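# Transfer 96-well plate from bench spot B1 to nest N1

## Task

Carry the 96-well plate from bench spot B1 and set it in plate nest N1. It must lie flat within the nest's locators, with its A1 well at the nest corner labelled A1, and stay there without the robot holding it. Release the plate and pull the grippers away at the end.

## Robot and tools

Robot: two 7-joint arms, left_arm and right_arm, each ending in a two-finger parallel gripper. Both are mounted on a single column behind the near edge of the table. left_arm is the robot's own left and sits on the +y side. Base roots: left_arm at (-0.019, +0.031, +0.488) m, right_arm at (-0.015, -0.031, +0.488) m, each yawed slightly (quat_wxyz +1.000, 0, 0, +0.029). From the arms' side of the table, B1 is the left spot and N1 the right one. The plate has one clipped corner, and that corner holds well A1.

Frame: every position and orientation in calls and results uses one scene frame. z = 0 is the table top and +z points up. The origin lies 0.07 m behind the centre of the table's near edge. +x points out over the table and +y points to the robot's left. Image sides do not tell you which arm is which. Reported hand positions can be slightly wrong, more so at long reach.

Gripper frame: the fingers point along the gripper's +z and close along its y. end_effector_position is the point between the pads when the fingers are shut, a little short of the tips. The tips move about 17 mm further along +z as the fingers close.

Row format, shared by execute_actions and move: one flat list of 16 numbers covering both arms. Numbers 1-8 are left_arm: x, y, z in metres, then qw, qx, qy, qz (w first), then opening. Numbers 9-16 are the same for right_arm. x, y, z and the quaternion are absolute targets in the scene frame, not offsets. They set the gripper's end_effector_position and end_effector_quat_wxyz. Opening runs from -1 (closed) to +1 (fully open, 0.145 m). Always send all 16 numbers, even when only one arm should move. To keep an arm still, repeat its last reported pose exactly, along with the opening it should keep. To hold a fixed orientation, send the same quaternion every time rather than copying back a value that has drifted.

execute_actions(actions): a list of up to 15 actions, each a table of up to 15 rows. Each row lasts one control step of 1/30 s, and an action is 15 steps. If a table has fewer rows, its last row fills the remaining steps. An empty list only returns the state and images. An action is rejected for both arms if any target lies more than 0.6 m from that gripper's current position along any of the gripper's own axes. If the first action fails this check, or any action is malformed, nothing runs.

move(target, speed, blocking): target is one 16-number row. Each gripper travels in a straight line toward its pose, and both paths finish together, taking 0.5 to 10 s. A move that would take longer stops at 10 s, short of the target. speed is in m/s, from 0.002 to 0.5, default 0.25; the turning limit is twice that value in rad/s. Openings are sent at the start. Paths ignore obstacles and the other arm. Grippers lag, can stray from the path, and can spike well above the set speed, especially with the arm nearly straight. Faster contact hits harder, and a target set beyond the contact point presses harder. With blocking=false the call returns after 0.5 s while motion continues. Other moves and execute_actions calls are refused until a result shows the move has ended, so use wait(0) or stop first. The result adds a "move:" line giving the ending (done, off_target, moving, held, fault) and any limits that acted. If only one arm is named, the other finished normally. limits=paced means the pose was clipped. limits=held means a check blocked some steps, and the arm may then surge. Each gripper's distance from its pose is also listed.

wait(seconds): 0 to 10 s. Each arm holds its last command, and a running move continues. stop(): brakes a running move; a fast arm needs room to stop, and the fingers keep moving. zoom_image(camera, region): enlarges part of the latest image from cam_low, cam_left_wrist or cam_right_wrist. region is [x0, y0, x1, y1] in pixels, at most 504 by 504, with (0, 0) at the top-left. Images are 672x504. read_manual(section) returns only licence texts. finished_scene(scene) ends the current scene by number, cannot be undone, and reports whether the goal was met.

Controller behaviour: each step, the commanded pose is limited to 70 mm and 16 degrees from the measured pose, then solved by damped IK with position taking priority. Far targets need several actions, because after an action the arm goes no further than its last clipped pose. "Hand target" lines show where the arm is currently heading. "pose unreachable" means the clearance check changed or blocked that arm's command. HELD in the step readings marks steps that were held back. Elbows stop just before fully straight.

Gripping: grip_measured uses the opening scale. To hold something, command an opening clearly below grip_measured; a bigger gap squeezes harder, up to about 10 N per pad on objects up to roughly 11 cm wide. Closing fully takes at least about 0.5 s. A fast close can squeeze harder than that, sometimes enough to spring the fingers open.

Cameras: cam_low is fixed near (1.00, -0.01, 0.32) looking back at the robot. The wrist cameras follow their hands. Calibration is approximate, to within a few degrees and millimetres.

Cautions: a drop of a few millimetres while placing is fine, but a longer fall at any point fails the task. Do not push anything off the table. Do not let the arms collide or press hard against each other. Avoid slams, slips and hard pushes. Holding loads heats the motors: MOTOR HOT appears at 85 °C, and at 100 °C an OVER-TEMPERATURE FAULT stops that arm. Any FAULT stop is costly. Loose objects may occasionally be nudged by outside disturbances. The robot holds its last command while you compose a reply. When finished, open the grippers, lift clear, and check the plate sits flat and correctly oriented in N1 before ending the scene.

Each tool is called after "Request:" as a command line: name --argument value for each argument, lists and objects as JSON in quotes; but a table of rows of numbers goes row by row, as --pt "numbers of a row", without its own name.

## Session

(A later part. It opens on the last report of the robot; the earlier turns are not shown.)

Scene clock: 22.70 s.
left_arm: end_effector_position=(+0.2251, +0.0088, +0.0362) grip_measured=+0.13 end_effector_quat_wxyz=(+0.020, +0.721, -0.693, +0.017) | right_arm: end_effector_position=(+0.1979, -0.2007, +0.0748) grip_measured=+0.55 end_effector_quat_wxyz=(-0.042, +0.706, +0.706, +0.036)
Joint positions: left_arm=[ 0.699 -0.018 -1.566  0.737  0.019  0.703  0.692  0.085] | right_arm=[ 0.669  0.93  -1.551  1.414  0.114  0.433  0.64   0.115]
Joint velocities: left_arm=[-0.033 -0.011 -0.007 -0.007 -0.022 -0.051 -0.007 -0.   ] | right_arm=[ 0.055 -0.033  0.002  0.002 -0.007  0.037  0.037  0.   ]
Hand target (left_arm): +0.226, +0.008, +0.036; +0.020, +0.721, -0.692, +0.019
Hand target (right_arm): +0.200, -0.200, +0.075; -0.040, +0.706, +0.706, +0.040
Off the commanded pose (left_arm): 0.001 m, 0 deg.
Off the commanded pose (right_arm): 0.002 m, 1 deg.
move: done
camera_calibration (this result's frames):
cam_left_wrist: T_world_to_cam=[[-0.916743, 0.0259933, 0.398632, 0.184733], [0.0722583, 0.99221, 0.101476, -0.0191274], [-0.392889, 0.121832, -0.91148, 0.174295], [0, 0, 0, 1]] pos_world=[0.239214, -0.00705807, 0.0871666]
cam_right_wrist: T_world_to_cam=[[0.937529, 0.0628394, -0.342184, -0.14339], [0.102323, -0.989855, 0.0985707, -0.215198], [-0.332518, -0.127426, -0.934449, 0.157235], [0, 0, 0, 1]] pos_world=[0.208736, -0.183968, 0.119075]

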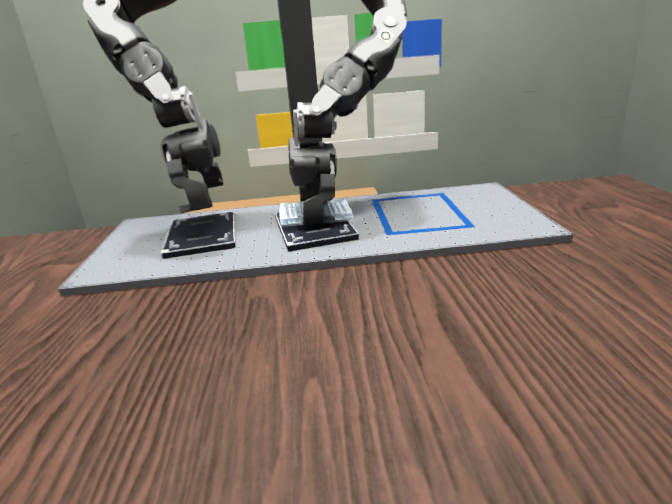

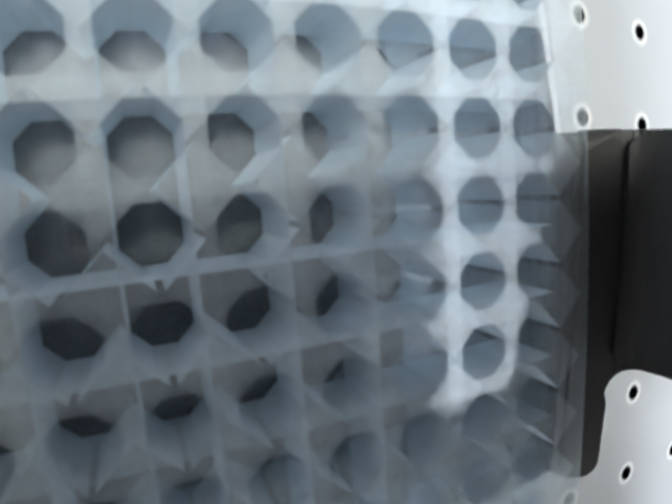

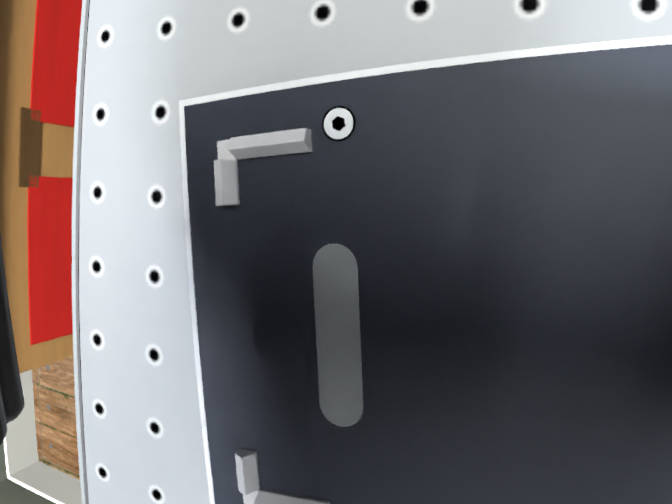

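Request:
move --target '[0.241,0.004,0.034,0.02,0.72,-0.69,0.02,-0.2,0.2,-0.2,0.075,-0.04,0.707,0.707,0.04,0.55]' --speed 0.04

Request:
move --target '[0.241,0.004,0.026,0.02,0.72,-0.69,0.02,-0.2,0.2,-0.2,0.075,-0.04,0.707,0.707,0.04,0.55]' --speed 0.015

Request:
zoom_image --camera "cam_low" --region '[250, 170, 380, 260]'

Scene clock: 23.73 s.
left_arm: end_effector_position=(+0.2391, +0.0056, +0.0331) grip_measured=+0.13 end_effector_quat_wxyz=(+0.019, +0.724, -0.690, +0.017) | right_arm: end_effector_position=(+0.1979, -0.2007, +0.0748) grip_measured=+0.55 end_effector_quat_wxyz=(-0.042, +0.706, +0.706, +0.036)
Joint positions: left_arm=[ 0.721 -0.102 -1.566  0.564  0.027  0.622  0.71   0.085] | right_arm=[ 0.669  0.93  -1.551  1.414  0.114  0.433  0.64   0.115]
Joint velocities: left_arm=[ 0.055  0.033  0.022  0.002 -0.022  0.066 -0.051  0.   ] | right_arm=[ 0.033  0.011 -0.007  0.002 -0.037 -0.066 -0.022 -0.   ]
Hand target (left_arm): +0.241, +0.004, +0.034; +0.020, +0.722, -0.691, +0.020
Hand target (right_arm): +0.200, -0.200, +0.075; -0.040, +0.706, +0.706, +0.040
Off the commanded pose (left_arm): 0.003 m, 1 deg.
Off the commanded pose (right_arm): 0.002 m, 1 deg.
move: done
camera_calibration (this result's frames):
cam_left_wrist: T_world_to_cam=[[-0.917167, 0.0171386, 0.398133, 0.199111], [0.0631503, 0.992701, 0.102744, -0.0145476], [-0.393467, 0.119376, -0.911556, 0.177514], [0, 0, 0, 1]] pos_world=[0.253383, -0.0101619, 0.0840357]
cam_right_wrist: T_world_to_cam=[[0.937529, 0.0628394, -0.342184, -0.14339], [0.102323, -0.989855, 0.0985707, -0.215198], [-0.332518, -0.127426, -0.934449, 0.157235], [0, 0, 0, 1]] pos_world=[0.208736, -0.183968, 0.119075]

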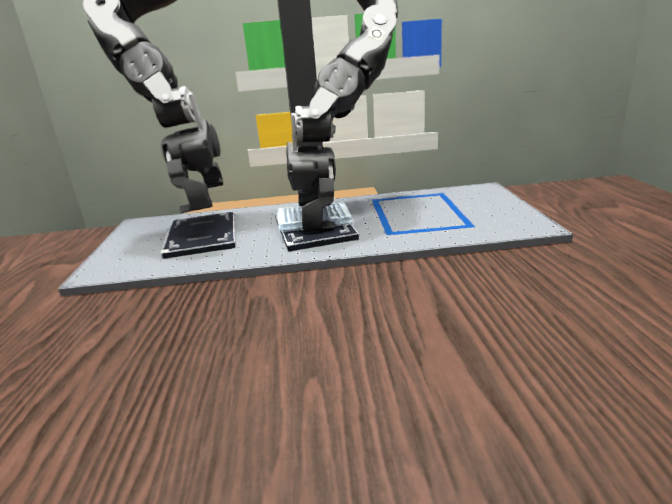

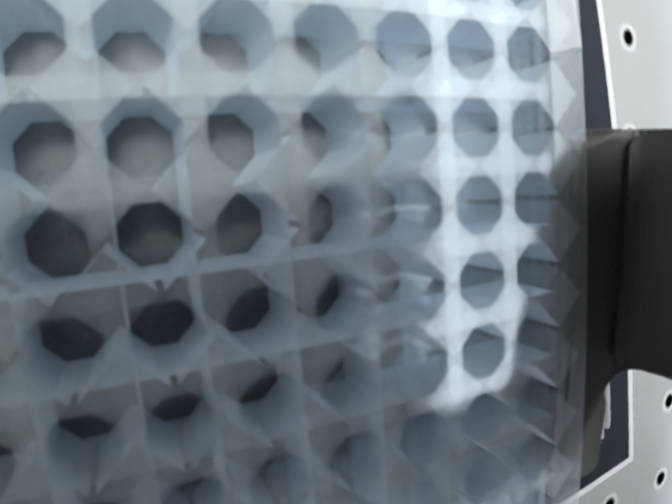

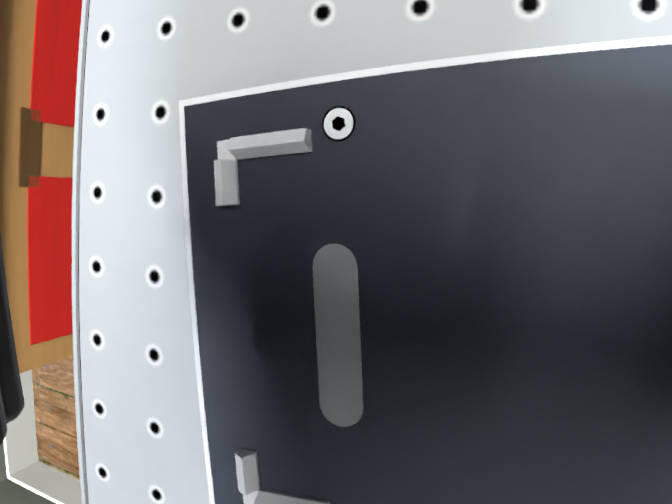

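Scene clock: 24.47 s.
left_arm: end_effector_position=(+0.2398, +0.0050, +0.0300) grip_measured=+0.13 end_effector_quat_wxyz=(+0.019, +0.729, -0.684, +0.006) | right_arm: end_effector_position=(+0.1979, -0.2007, +0.0748) grip_measured=+0.55 end_effector_quat_wxyz=(-0.042, +0.706, +0.706, +0.036)
Joint positions: left_arm=[ 0.722 -0.15  -1.566  0.473  0.028  0.6    0.725  0.086] | right_arm=[ 0.669  0.93  -1.551  1.414  0.114  0.433  0.64   0.115]
Joint velocities: left_arm=[-0.033 -0.033 -0.002  0.022 -0.066  0.007  0.037 -0.   ] | right_arm=[-0.011  0.033  0.002 -0.002 -0.022  0.051  0.037  0.   ]
Hand target (left_arm): +0.241, +0.004, +0.027; +0.020, +0.722, -0.692, +0.020
Hand target (right_arm): +0.200, -0.200, +0.075; -0.040, +0.706, +0.706, +0.040
Off the commanded pose (left_arm): 0.004 m, 2 deg.
Off the commanded pose (right_arm): 0.002 m, 1 deg.
move: off_target (left_arm)
camera_calibration (this result's frames):
cam_left_wrist: T_world_to_cam=[[-0.910833, -0.00199278, 0.41277, 0.199101], [0.0503298, 0.991991, 0.115849, -0.0110036], [-0.409695, 0.126293, -0.903438, 0.178654], [0, 0, 0, 1]] pos_world=[0.255095, -0.0112506, 0.0804948]
cam_right_wrist: T_world_to_cam=[[0.937529, 0.0628394, -0.342184, -0.14339], [0.102323, -0.989855, 0.0985707, -0.215198], [-0.332518, -0.127426, -0.934449, 0.157235], [0, 0, 0, 1]] pos_world=[0.208736, -0.183968, 0.119075]

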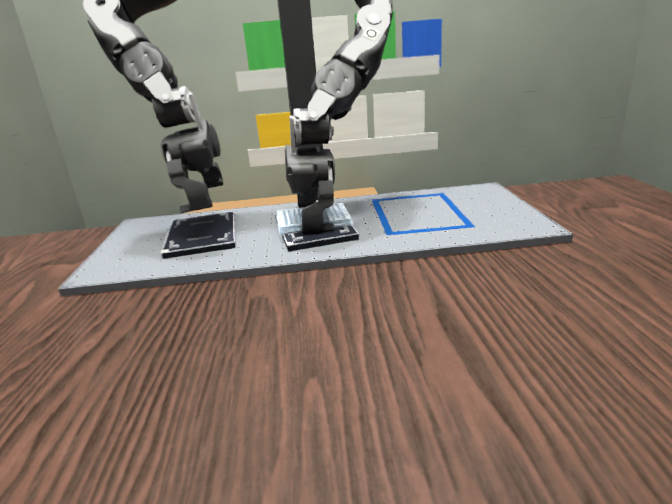

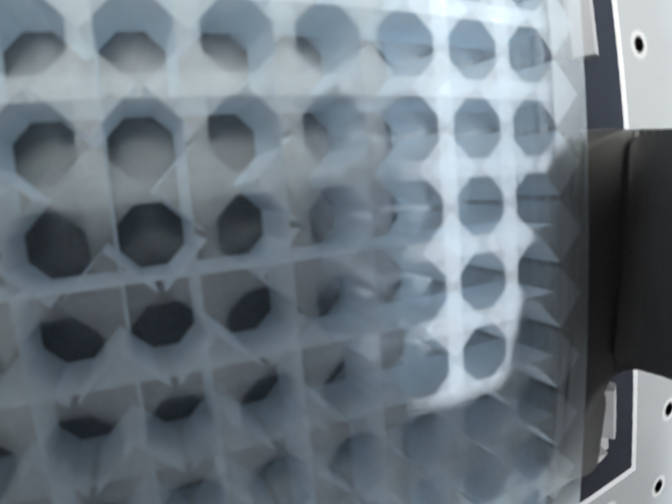

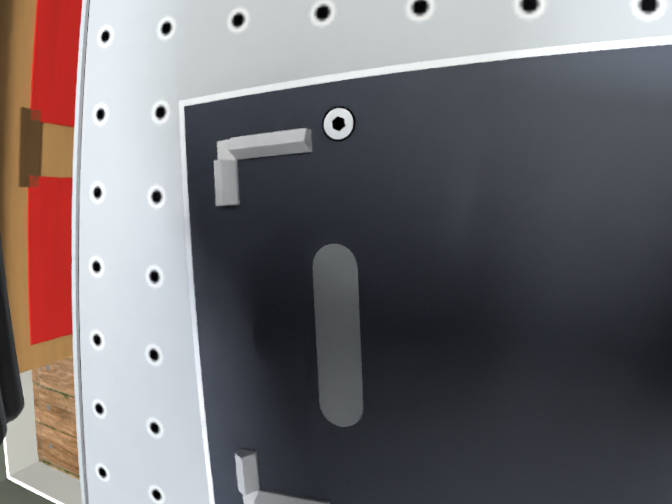

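Region (250, 170, 380, 260) of cam_low's 672x504 image, scaled by 3.877, with more detail than that image has; it fills the top 349 rows of this view, and the rest is white.

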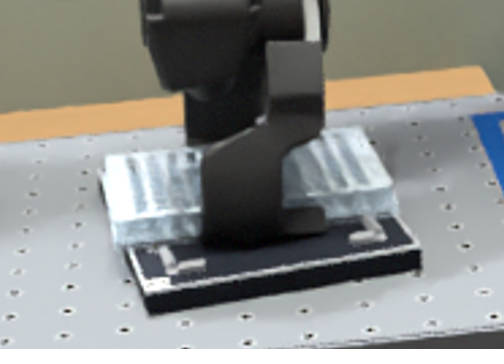

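In contact; release.

Request:
move --target '[0.24,0.005,0.031,0.02,0.72,-0.69,0.02,0.4,0.2,-0.2,0.075,-0.04,0.707,0.707,0.04,0.55]' --speed 0.03

Request:
move --target '[0.24,0.01,0.065,0.02,0.72,-0.69,0.02,0.4,0.2,-0.2,0.075,-0.04,0.707,0.707,0.04,0.55]' --speed 0.08

Request:
move --target '[0.2,0.22,0.08,0.02,0.72,-0.69,0.02,0.4,0.226,-0.015,0.065,-0.025,0.69,0.72,0.025,0.55]' --speed 0.2

Request:
zoom_image --camera "cam_low" --region '[250, 170, 380, 260]'

Scene clock: 25.50 s.
left_arm: end_effector_position=(+0.2406, +0.0049, +0.0318) grip_measured=+0.40 end_effector_quat_wxyz=(+0.021, +0.723, -0.690, +0.019) | right_arm: end_effector_position=(+0.1979, -0.2008, +0.0748) grip_measured=+0.55 end_effector_quat_wxyz=(-0.042, +0.706, +0.706, +0.036)
Joint positions: left_arm=[ 0.722 -0.115 -1.566  0.534  0.028  0.6    0.71   0.105] | right_arm=[ 0.669  0.93  -1.551  1.413  0.114  0.433  0.64   0.115]
Joint velocities: left_arm=[ 0.033 -0.055  0.002 -0.012 -0.007  0.007  0.022  0.   ] | right_arm=[-0.033 -0.055  0.007  0.007 -0.022 -0.066  0.066  0.   ]
Hand target (left_arm): +0.240, +0.005, +0.031; +0.020, +0.722, -0.692, +0.020
Hand target (right_arm): +0.200, -0.200, +0.075; -0.040, +0.706, +0.706, +0.040
Off the commanded pose (left_arm): 0.001 m, 0 deg.
Off the commanded pose (right_arm): 0.002 m, 1 deg.
move: done
camera_calibration (this result's frames):
cam_left_wrist: T_world_to_cam=[[-0.917427, 0.021227, 0.397339, 0.201067], [0.0653194, 0.993064, 0.0977653, -0.0141675], [-0.392507, 0.115646, -0.912449, 0.176829], [0, 0, 0, 1]] pos_world=[0.254796, -0.0106485, 0.0828406]
cam_right_wrist: T_world_to_cam=[[0.937543, 0.0628273, -0.342148, -0.143436], [0.102302, -0.989858, 0.098562, -0.215263], [-0.332485, -0.127409, -0.934463, 0.157208], [0, 0, 0, 1]] pos_world=[0.208768, -0.184038, 0.119046]

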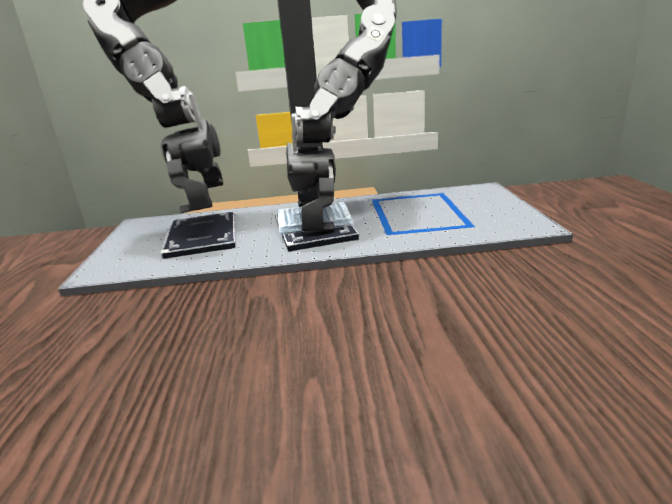

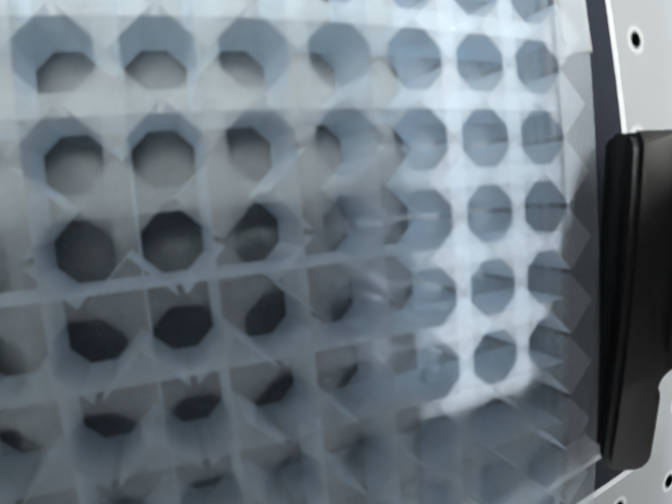

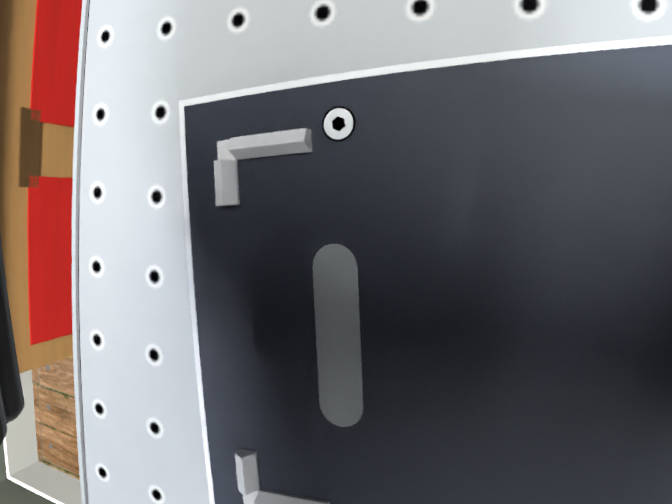

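Scene clock: 26.23 s.
left_arm: end_effector_position=(+0.2414, +0.0090, +0.0646) grip_measured=+0.40 end_effector_quat_wxyz=(+0.019, +0.722, -0.691, +0.024) | right_arm: end_effector_position=(+0.1979, -0.2008, +0.0748) grip_measured=+0.55 end_effector_quat_wxyz=(-0.042, +0.706, +0.706, +0.036)
Joint positions: left_arm=[ 0.779  0.035 -1.566  0.862  0.038  0.773  0.747  0.105] | right_arm=[ 0.669  0.93  -1.551  1.413  0.114  0.433  0.64   0.115]
Joint velocities: left_arm=[ 0.011  0.055  0.007  0.002  0.081 -0.022 -0.037 -0.   ] | right_arm=[ 0.033  0.011 -0.007 -0.007  0.007 -0.037 -0.051  0.   ]
Hand target (left_arm): +0.240, +0.009, +0.064; +0.020, +0.722, -0.691, +0.020
Hand target (right_arm): +0.200, -0.200, +0.075; -0.040, +0.706, +0.706, +0.040
Off the commanded pose (left_arm): 0.002 m, 0 deg.
Off the commanded pose (right_arm): 0.002 m, 1 deg.
move: done
camera_calibration (this result's frames):
cam_left_wrist: T_world_to_cam=[[-0.921405, 0.024742, 0.387815, 0.190143], [0.0665441, 0.993276, 0.0947316, -0.021628], [-0.382864, 0.113093, -0.916856, 0.204601], [0, 0, 0, 1]] pos_world=[0.254972, -0.00636081, 0.115898]
cam_right_wrist: T_world_to_cam=[[0.937543, 0.0628273, -0.342148, -0.143436], [0.102302, -0.989858, 0.098562, -0.215263], [-0.332485, -0.127409, -0.934463, 0.157208], [0, 0, 0, 1]] pos_world=[0.208768, -0.184038, 0.119046]

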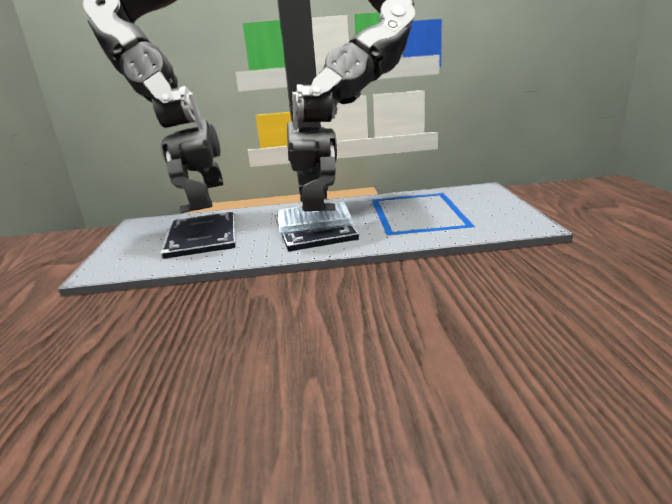

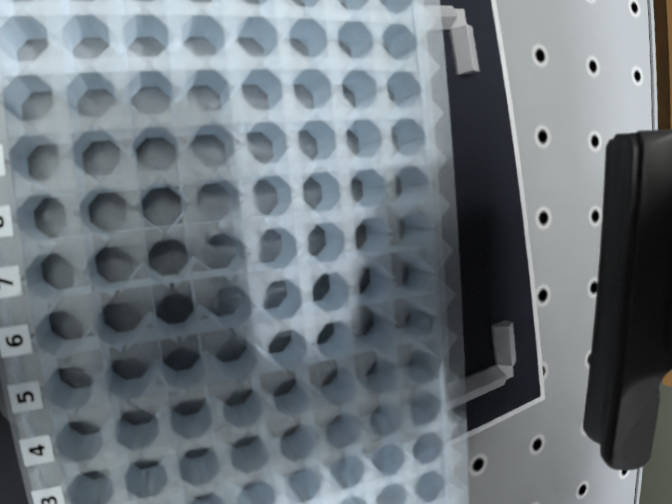

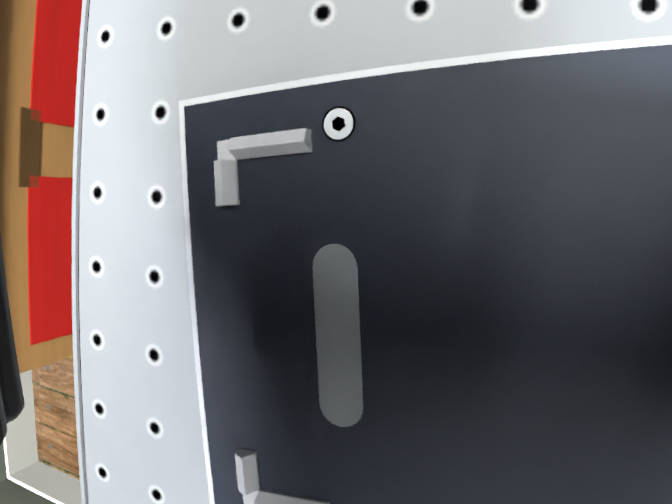

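Scene clock: 27.73 s.
left_arm: end_effector_position=(+0.2000, +0.2196, +0.0814) grip_measured=+0.40 end_effector_quat_wxyz=(+0.021, +0.723, -0.690, +0.021) | right_arm: end_effector_position=(+0.2291, -0.0152, +0.0637) grip_measured=+0.55 end_effector_quat_wxyz=(-0.032, +0.687, +0.725, +0.033)
Joint positions: left_arm=[ 0.755  0.85  -1.568  1.351  0.034  0.45   0.743  0.105] | right_arm=[ 0.756  0.233 -1.579  1.076  0.102  0.776  0.675  0.115]
Joint velocities: left_arm=[-0.033 -0.077 -0.002  0.002  0.037  0.022  0.051 -0.   ] | right_arm=[-0.033 -0.011 -0.012 -0.002  0.022  0.066  0.066  0.   ]
Hand target (left_arm): +0.197, +0.220, +0.080; +0.024, +0.722, -0.691, +0.017
Hand target (right_arm): +0.229, -0.016, +0.064; -0.032, +0.686, +0.726, +0.030
Off the commanded pose (left_arm): 0.001 m, 0 deg.
Off the commanded pose (right_arm): 0.003 m, 1 deg.
joint sent to its limit (right arm) — the command would take joint 3 (upper arm roll) past its lower limit and joint 6 (wrist pitch) past its upper limit, so those joints were sent only as far as their limits.
move: done
camera_calibration (this result's frames):
cam_left_wrist: T_world_to_cam=[[-0.918635, 0.0227245, 0.394454, 0.139687], [0.065098, 0.993406, 0.0943752, -0.229323], [-0.389708, 0.112375, -0.914057, 0.181567], [0, 0, 0, 1]] pos_world=[0.214008, 0.204233, 0.132505]
cam_right_wrist: T_world_to_cam=[[0.937349, 0.108148, -0.331182, -0.188036], [0.154865, -0.980862, 0.118015, -0.0467758], [-0.312081, -0.16191, -0.936158, 0.175738], [0, 0, 0, 1]] pos_world=[0.238343, 0.00290863, 0.107764]

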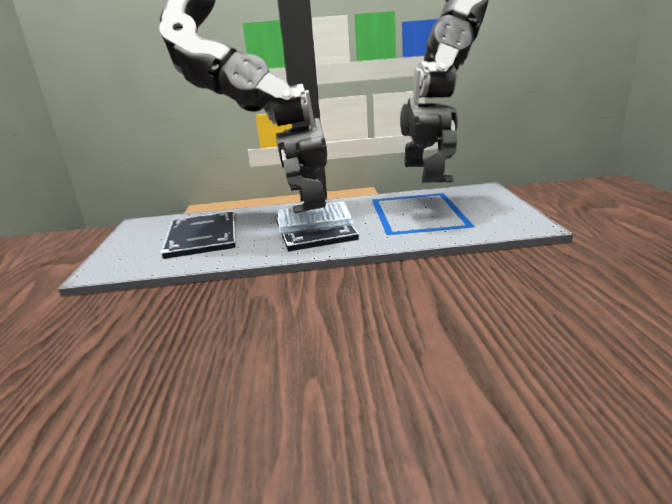

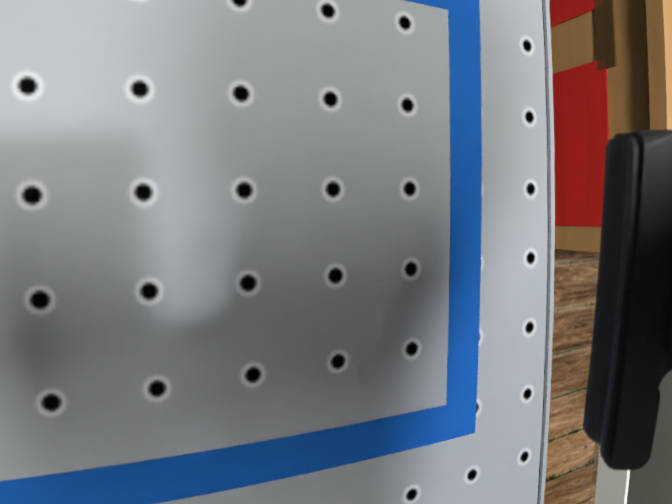

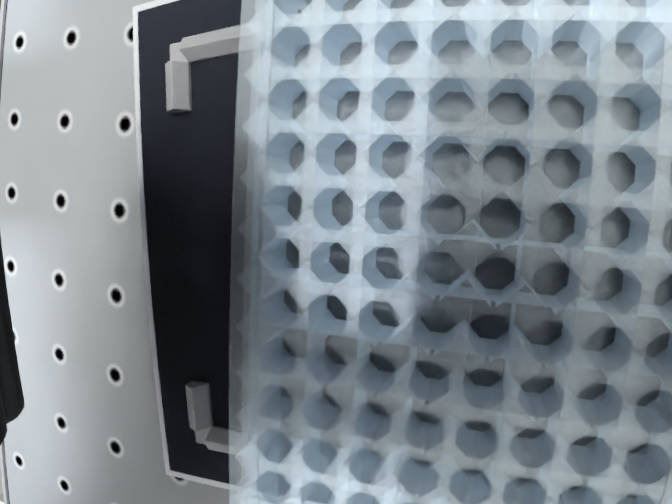

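Region (250, 170, 380, 260) of cam_low's 672x504 image, scaled by 3.877, with more detail than that image has; it fills the top 349 rows of this view, and the rest is white.

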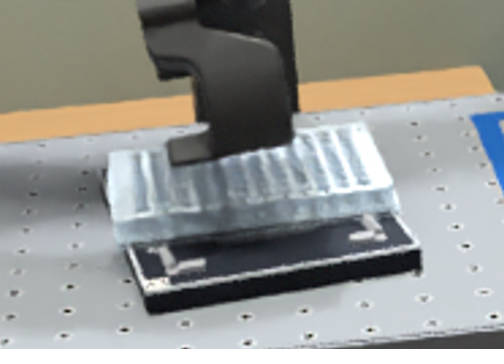

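Request:
move --target '[0.2,0.22,0.08,0.02,0.72,-0.69,0.02,0.4,0.235,-0.006,0.05,-0.02,0.7,0.713,0.02,0.45]' --speed 0.05

Request:
move --target '[0.2,0.22,0.08,0.02,0.72,-0.69,0.02,0.4,0.235,-0.006,0.029,-0.02,0.7,0.713,0.02,0.45]' --speed 0.03

Request:
zoom_image --camera "cam_low" --region '[250, 170, 380, 260]'

Scene clock: 28.77 s.
left_arm: end_effector_position=(+0.2005, +0.2206, +0.0809) grip_measured=+0.40 end_effector_quat_wxyz=(+0.019, +0.723, -0.690, +0.020) | right_arm: end_effector_position=(+0.2350, -0.0058, +0.0507) grip_measured=+0.45 end_effector_quat_wxyz=(-0.020, +0.700, +0.714, +0.019)
Joint positions: left_arm=[ 0.755  0.848 -1.568  1.346  0.031  0.449  0.743  0.105] | right_arm=[ 0.746  0.121 -1.579  0.901  0.102  0.763  0.675  0.108]
Joint velocities: left_arm=[ 0.011 -0.033 -0.007 -0.002  0.007 -0.022 -0.022 -0.   ] | right_arm=[ 0.033  0.033  0.002  0.017 -0.007 -0.007 -0.066  0.   ]
Hand target (left_arm): +0.200, +0.220, +0.080; +0.020, +0.722, -0.692, +0.020
Hand target (right_arm): +0.235, -0.006, +0.050; -0.020, +0.700, +0.714, +0.020
Off the commanded pose (left_arm): 0.001 m, 0 deg.
Off the commanded pose (right_arm): 0.001 m, 0 deg.
move: done
camera_calibration (this result's frames):
cam_left_wrist: T_world_to_cam=[[-0.919, 0.0206948, 0.393715, 0.140927], [0.0643736, 0.993096, 0.0980593, -0.230439], [-0.388967, 0.115461, -0.913987, 0.180394], [0, 0, 0, 1]] pos_world=[0.214513, 0.205103, 0.13199]
cam_right_wrist: T_world_to_cam=[[0.938706, 0.0630629, -0.338902, -0.199135], [0.121255, -0.980701, 0.153368, -0.0308912], [-0.32269, -0.185061, -0.928237, 0.168879], [0, 0, 0, 1]] pos_world=[0.245171, 0.0135159, 0.0940102]

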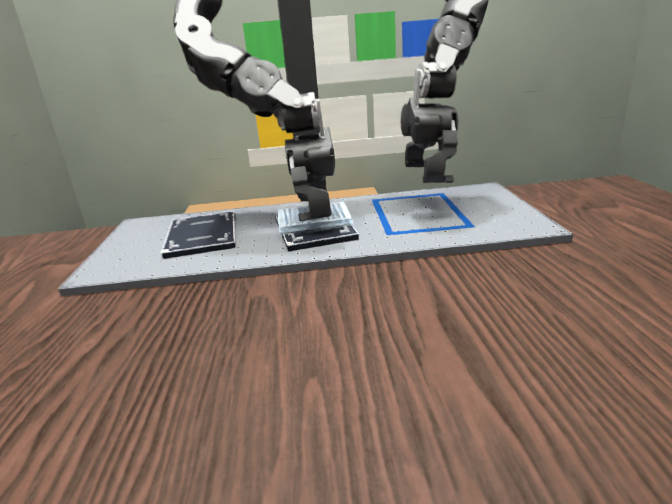

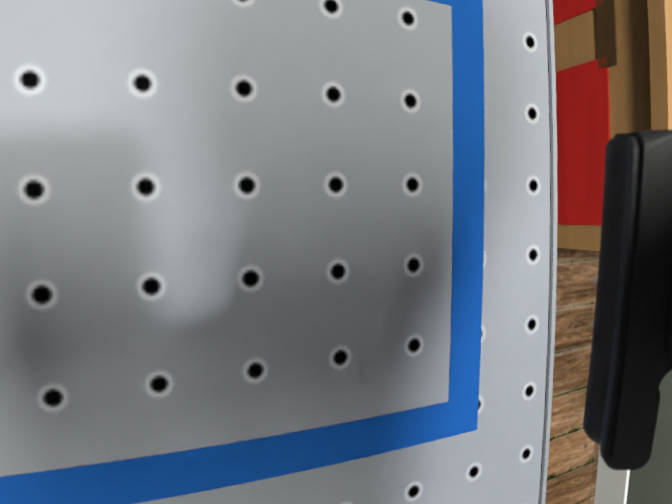

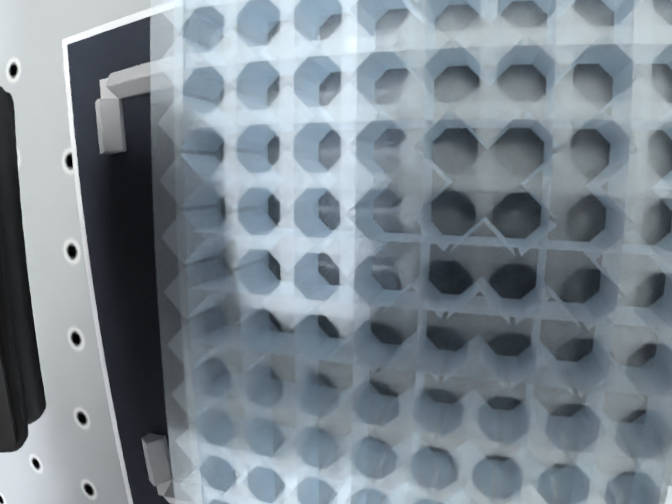

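Scene clock: 29.73 s.
left_arm: end_effector_position=(+0.2006, +0.2207, +0.0808) grip_measured=+0.40 end_effector_quat_wxyz=(+0.019, +0.723, -0.690, +0.020) | right_arm: end_effector_position=(+0.2345, -0.0065, +0.0296) grip_measured=+0.45 end_effector_quat_wxyz=(-0.021, +0.701, +0.713, +0.018)
Joint positions: left_arm=[ 0.755  0.848 -1.568  1.345  0.031  0.449  0.743  0.105] | right_arm=[ 0.708  0.05  -1.579  0.73   0.095  0.663  0.653  0.108]
Joint velocities: left_arm=[-0.033 -0.055  0.017  0.002 -0.007 -0.066 -0.066  0.   ] | right_arm=[ 0.033  0.055  0.002 -0.012 -0.007 -0.125  0.051  0.   ]
Hand target (left_arm): +0.200, +0.220, +0.080; +0.020, +0.722, -0.692, +0.020
Hand target (right_arm): +0.235, -0.006, +0.029; -0.020, +0.700, +0.714, +0.020
Off the commanded pose (left_arm): 0.001 m, 0 deg.
Off the commanded pose (right_arm): 0.001 m, 0 deg.
move: done
camera_calibration (this result's frames):
cam_left_wrist: T_world_to_cam=[[-0.918999, 0.0203451, 0.393736, 0.141032], [0.0641151, 0.993086, 0.0983332, -0.230524], [-0.389013, 0.115612, -0.913949, 0.180333], [0, 0, 0, 1]] pos_world=[0.21454, 0.205212, 0.131954]
cam_right_wrist: T_world_to_cam=[[0.937899, 0.060845, -0.34153, -0.205533], [0.119398, -0.980967, 0.153125, -0.0278198], [-0.325713, -0.184394, -0.927313, 0.149647], [0, 0, 0, 1]] pos_world=[0.244832, 0.0128093, 0.0728337]

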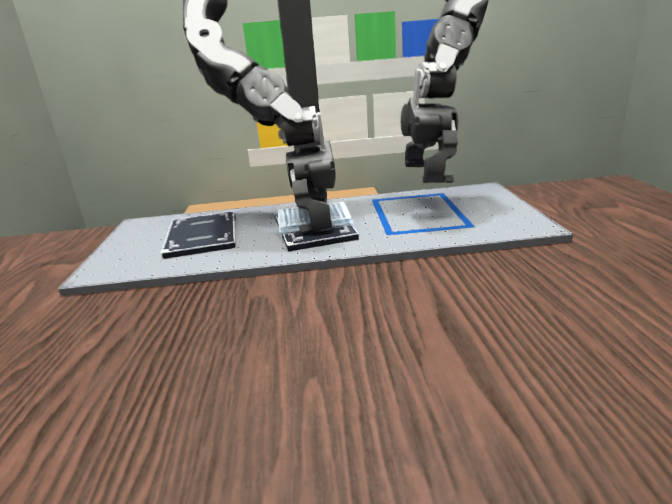

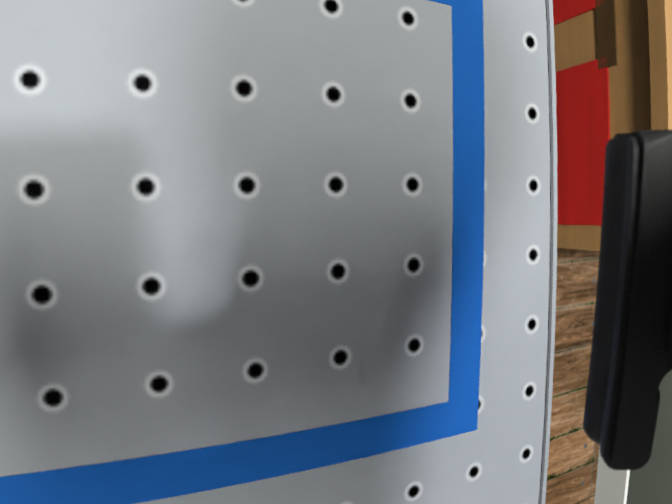

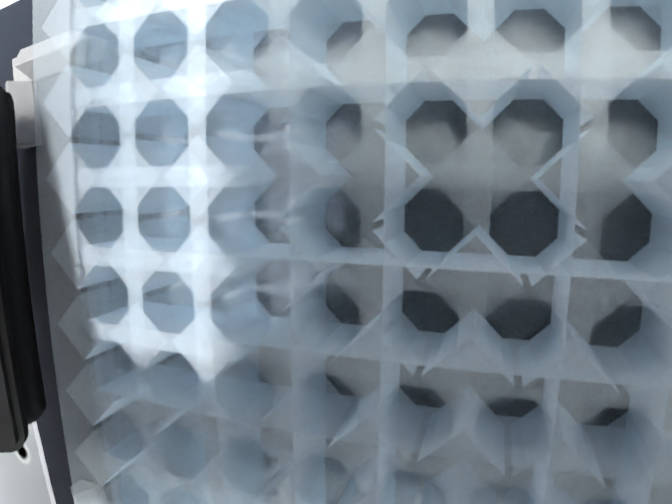

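Region (250, 170, 380, 260) of cam_low's 672x504 image, scaled by 3.877, with more detail than that image has; it fills the top 349 rows of this view, and the rest is white.

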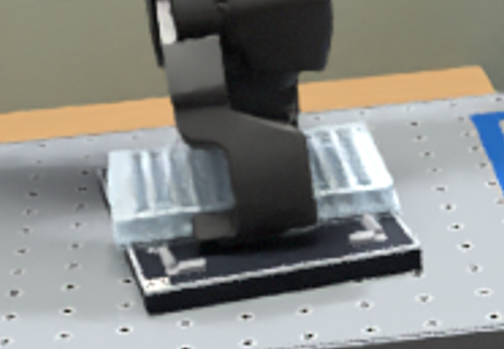

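Request:
move --target '[0.2,0.22,0.08,0.02,0.72,-0.69,0.02,0.4,0.235,-0.006,0.027,-0.02,0.7,0.713,0.02,0.22]' --speed 0.03

Request:
move --target '[0.2,0.22,0.08,0.02,0.72,-0.69,0.02,0.4,0.235,-0.006,0.027,-0.02,0.7,0.713,0.02,-0.2]'

Request:
move --target '[0.2,0.22,0.08,0.02,0.72,-0.69,0.02,0.4,0.235,-0.01,0.045,-0.02,0.7,0.713,0.02,-0.2]' --speed 0.04

Request:
zoom_image --camera "cam_low" --region '[250, 170, 380, 260]'

Scene clock: 30.97 s.
left_arm: end_effector_position=(+0.2006, +0.2207, +0.0808) grip_measured=+0.40 end_effector_quat_wxyz=(+0.019, +0.723, -0.690, +0.020) | right_arm: end_effector_position=(+0.2348, -0.0066, +0.0278) grip_measured=+0.22 end_effector_quat_wxyz=(-0.021, +0.701, +0.712, +0.017)
Joint positions: left_arm=[ 0.755  0.848 -1.568  1.345  0.031  0.449  0.743  0.105] | right_arm=[ 0.706  0.041 -1.579  0.711  0.095  0.654  0.651  0.092]
Joint velocities: left_arm=[-0.121 -0.011  0.012  0.002 -0.022  0.022 -0.051  0.   ] | right_arm=[-0.055 -0.033  0.017 -0.002 -0.066  0.022 -0.081 -0.   ]
Hand target (left_arm): +0.200, +0.220, +0.080; +0.020, +0.722, -0.692, +0.020
Hand target (right_arm): +0.235, -0.006, +0.027; -0.020, +0.700, +0.713, +0.020
Off the commanded pose (left_arm): 0.001 m, 0 deg.
Off the commanded pose (right_arm): 0.001 m, 0 deg.
move: done
camera_calibration (this result's frames):
cam_left_wrist: T_world_to_cam=[[-0.918999, 0.0203451, 0.393736, 0.141032], [0.0641151, 0.993086, 0.0983332, -0.230524], [-0.389013, 0.115612, -0.913949, 0.180333], [0, 0, 0, 1]] pos_world=[0.21454, 0.205212, 0.131954]
cam_right_wrist: T_world_to_cam=[[0.937946, 0.0592946, -0.341676, -0.206442], [0.118177, -0.98095, 0.154178, -0.0273646], [-0.326025, -0.184989, -0.927085, 0.148205], [0, 0, 0, 1]] pos_world=[0.245184, 0.0128138, 0.0710818]

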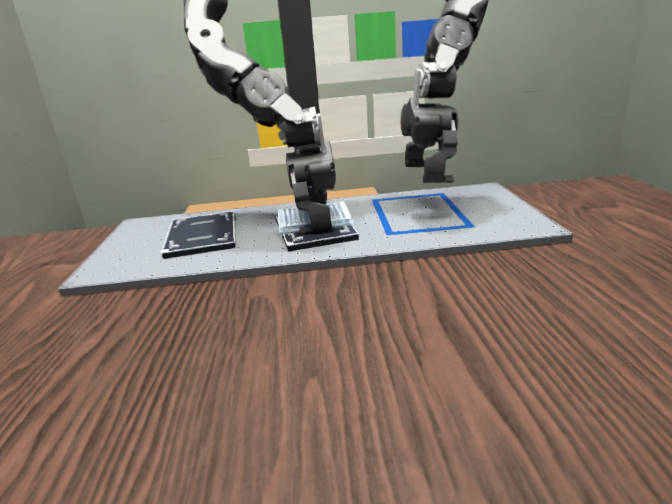

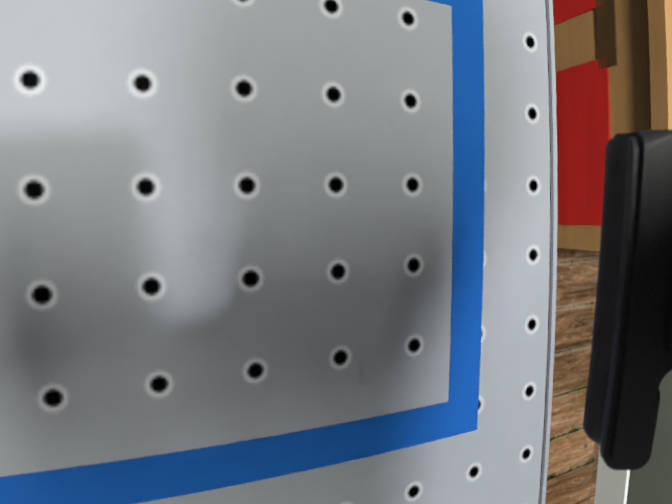

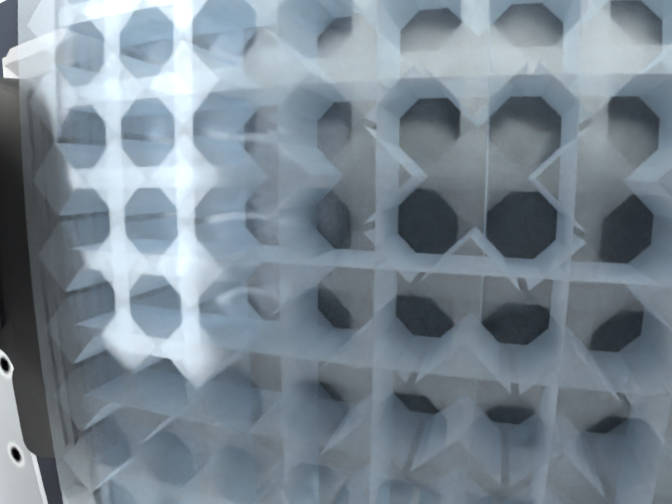

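Scene clock: 31.67 s.
left_arm: end_effector_position=(+0.2006, +0.2206, +0.0808) grip_measured=+0.40 end_effector_quat_wxyz=(+0.019, +0.723, -0.690, +0.020) | right_arm: end_effector_position=(+0.2357, -0.0065, +0.0280) grip_measured=+0.16 end_effector_quat_wxyz=(-0.018, +0.699, +0.714, +0.018)
Joint positions: left_arm=[ 0.755  0.848 -1.568  1.345  0.031  0.449  0.743  0.105] | right_arm=[ 0.706  0.041 -1.579  0.711  0.087  0.653  0.651  0.087]
Joint velocities: left_arm=[ 0.033 -0.077 -0.017 -0.007  0.051  0.022  0.007  0.   ] | right_arm=[ 0.077 -0.033  0.002  0.007  0.022 -0.037 -0.022 -0.   ]
Hand target (left_arm): +0.200, +0.220, +0.080; +0.020, +0.722, -0.692, +0.020
Hand target (right_arm): +0.235, -0.006, +0.027; -0.020, +0.700, +0.713, +0.020
Off the commanded pose (left_arm): 0.001 m, 0 deg.
Off the commanded pose (right_arm): 0.001 m, 0 deg.
move: done
camera_calibration (this result's frames):
cam_left_wrist: T_world_to_cam=[[-0.918999, 0.0206945, 0.393715, 0.140988], [0.0643732, 0.993096, 0.0980588, -0.230385], [-0.388968, 0.115461, -0.913987, 0.180376], [0, 0, 0, 1]] pos_world=[0.214559, 0.20505, 0.131944]
cam_right_wrist: T_world_to_cam=[[0.939575, 0.0638291, -0.336339, -0.207732], [0.122675, -0.979995, 0.156719, -0.0285747], [-0.319607, -0.18851, -0.928609, 0.147194], [0, 0, 0, 1]] pos_world=[0.24573, 0.0130038, 0.0712951]

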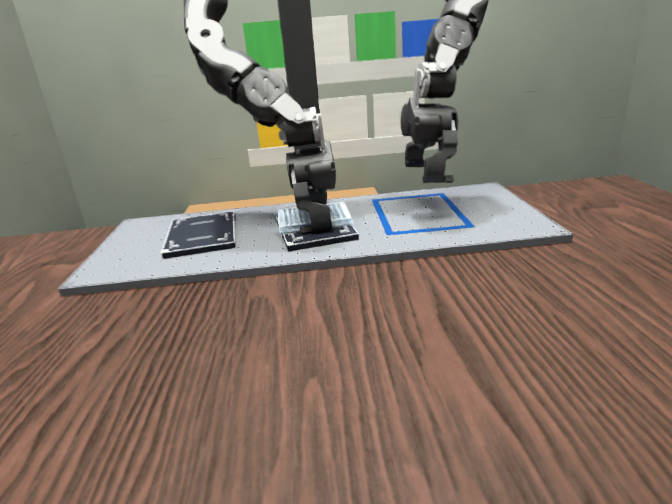

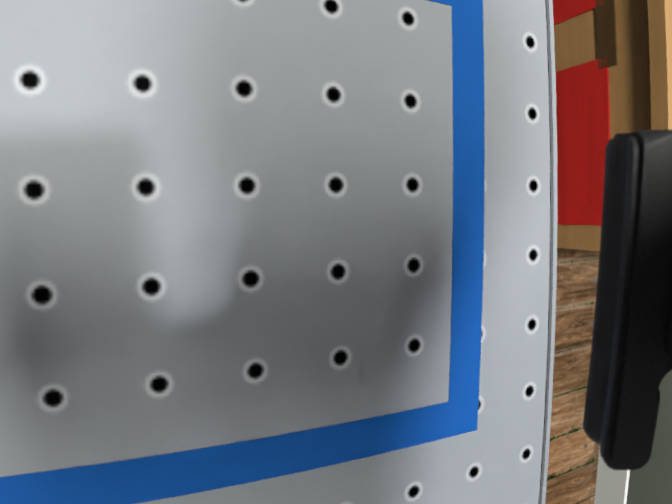

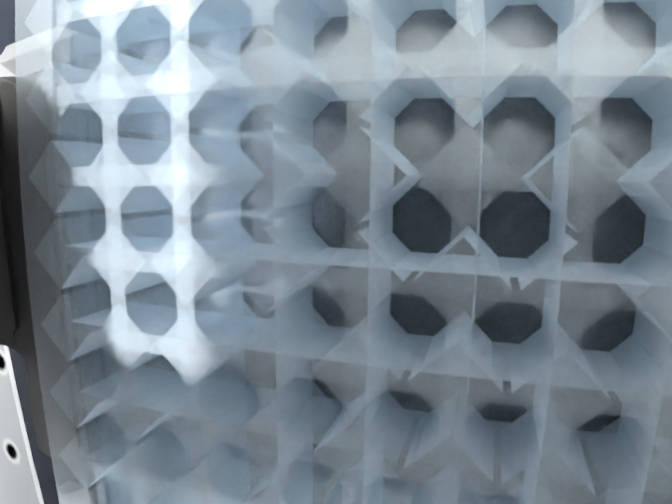

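Scene clock: 32.37 s.
left_arm: end_effector_position=(+0.2006, +0.2206, +0.0808) grip_measured=+0.40 end_effector_quat_wxyz=(+0.019, +0.723, -0.690, +0.020) | right_arm: end_effector_position=(+0.2348, -0.0106, +0.0437) grip_measured=+0.15 end_effector_quat_wxyz=(-0.018, +0.700, +0.714, +0.021)
Joint positions: left_arm=[ 0.755  0.848 -1.568  1.345  0.031  0.449  0.743  0.105] | right_arm=[ 0.731  0.122 -1.579  0.875  0.099  0.734  0.658  0.087]
Joint velocities: left_arm=[-0.055  0.011 -0.007 -0.007 -0.037 -0.022 -0.095  0.   ] | right_arm=[ 0.033 -0.011 -0.007  0.002 -0.007 -0.022 -0.037 -0.   ]
Hand target (left_arm): +0.200, +0.220, +0.080; +0.020, +0.722, -0.692, +0.020
Hand target (right_arm): +0.235, -0.010, +0.045; -0.020, +0.701, +0.713, +0.020
Off the commanded pose (left_arm): 0.001 m, 0 deg.
Off the commanded pose (right_arm): 0.001 m, 0 deg.
move: done
camera_calibration (this result's frames):
cam_left_wrist: T_world_to_cam=[[-0.918999, 0.0206945, 0.393715, 0.140988], [0.0643732, 0.993096, 0.0980588, -0.230385], [-0.388968, 0.115461, -0.913987, 0.180376], [0, 0, 0, 1]] pos_world=[0.214559, 0.20505, 0.131944]
cam_right_wrist: T_world_to_cam=[[0.940825, 0.0631774, -0.332953, -0.201732], [0.120349, -0.980717, 0.153981, -0.0342401], [-0.316804, -0.18494, -0.930286, 0.160182], [0, 0, 0, 1]] pos_world=[0.244661, 0.00878899, 0.0871203]

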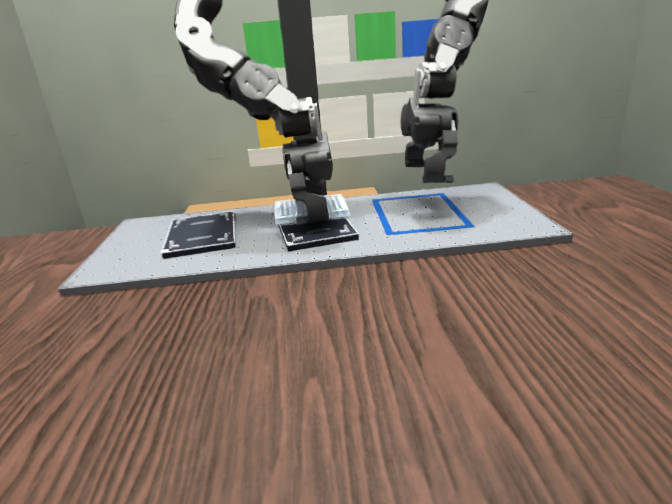

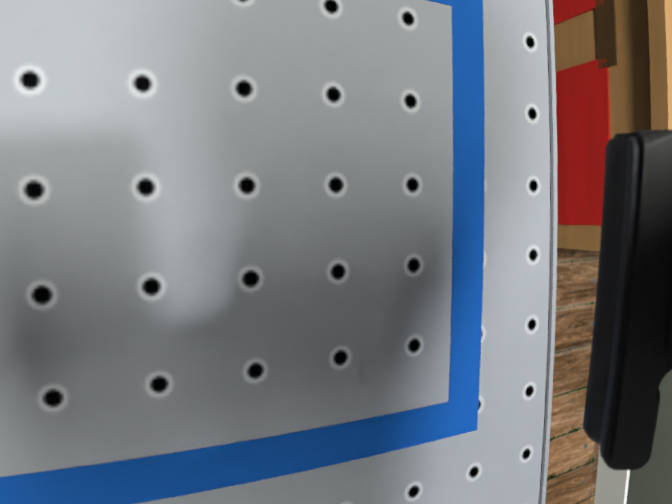

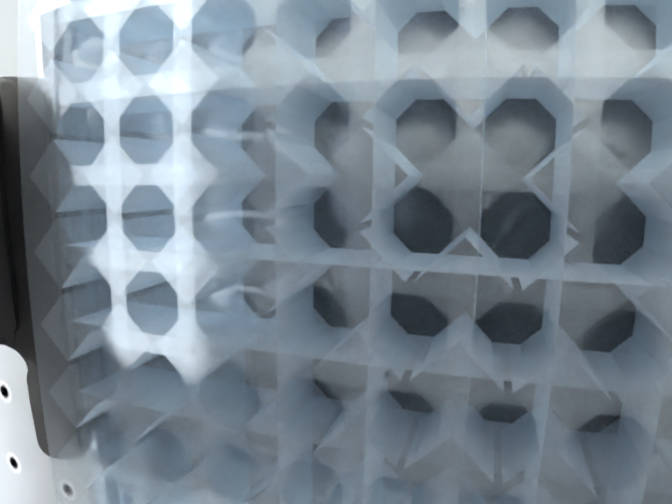

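Region (250, 170, 380, 260) of cam_low's 672x504 image, scaled by 3.877, with more detail than that image has; it fills the top 349 rows of this view, and the rest is white.

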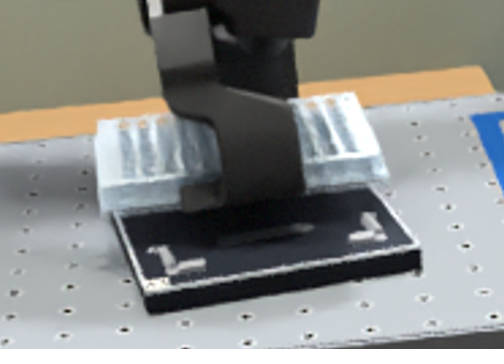

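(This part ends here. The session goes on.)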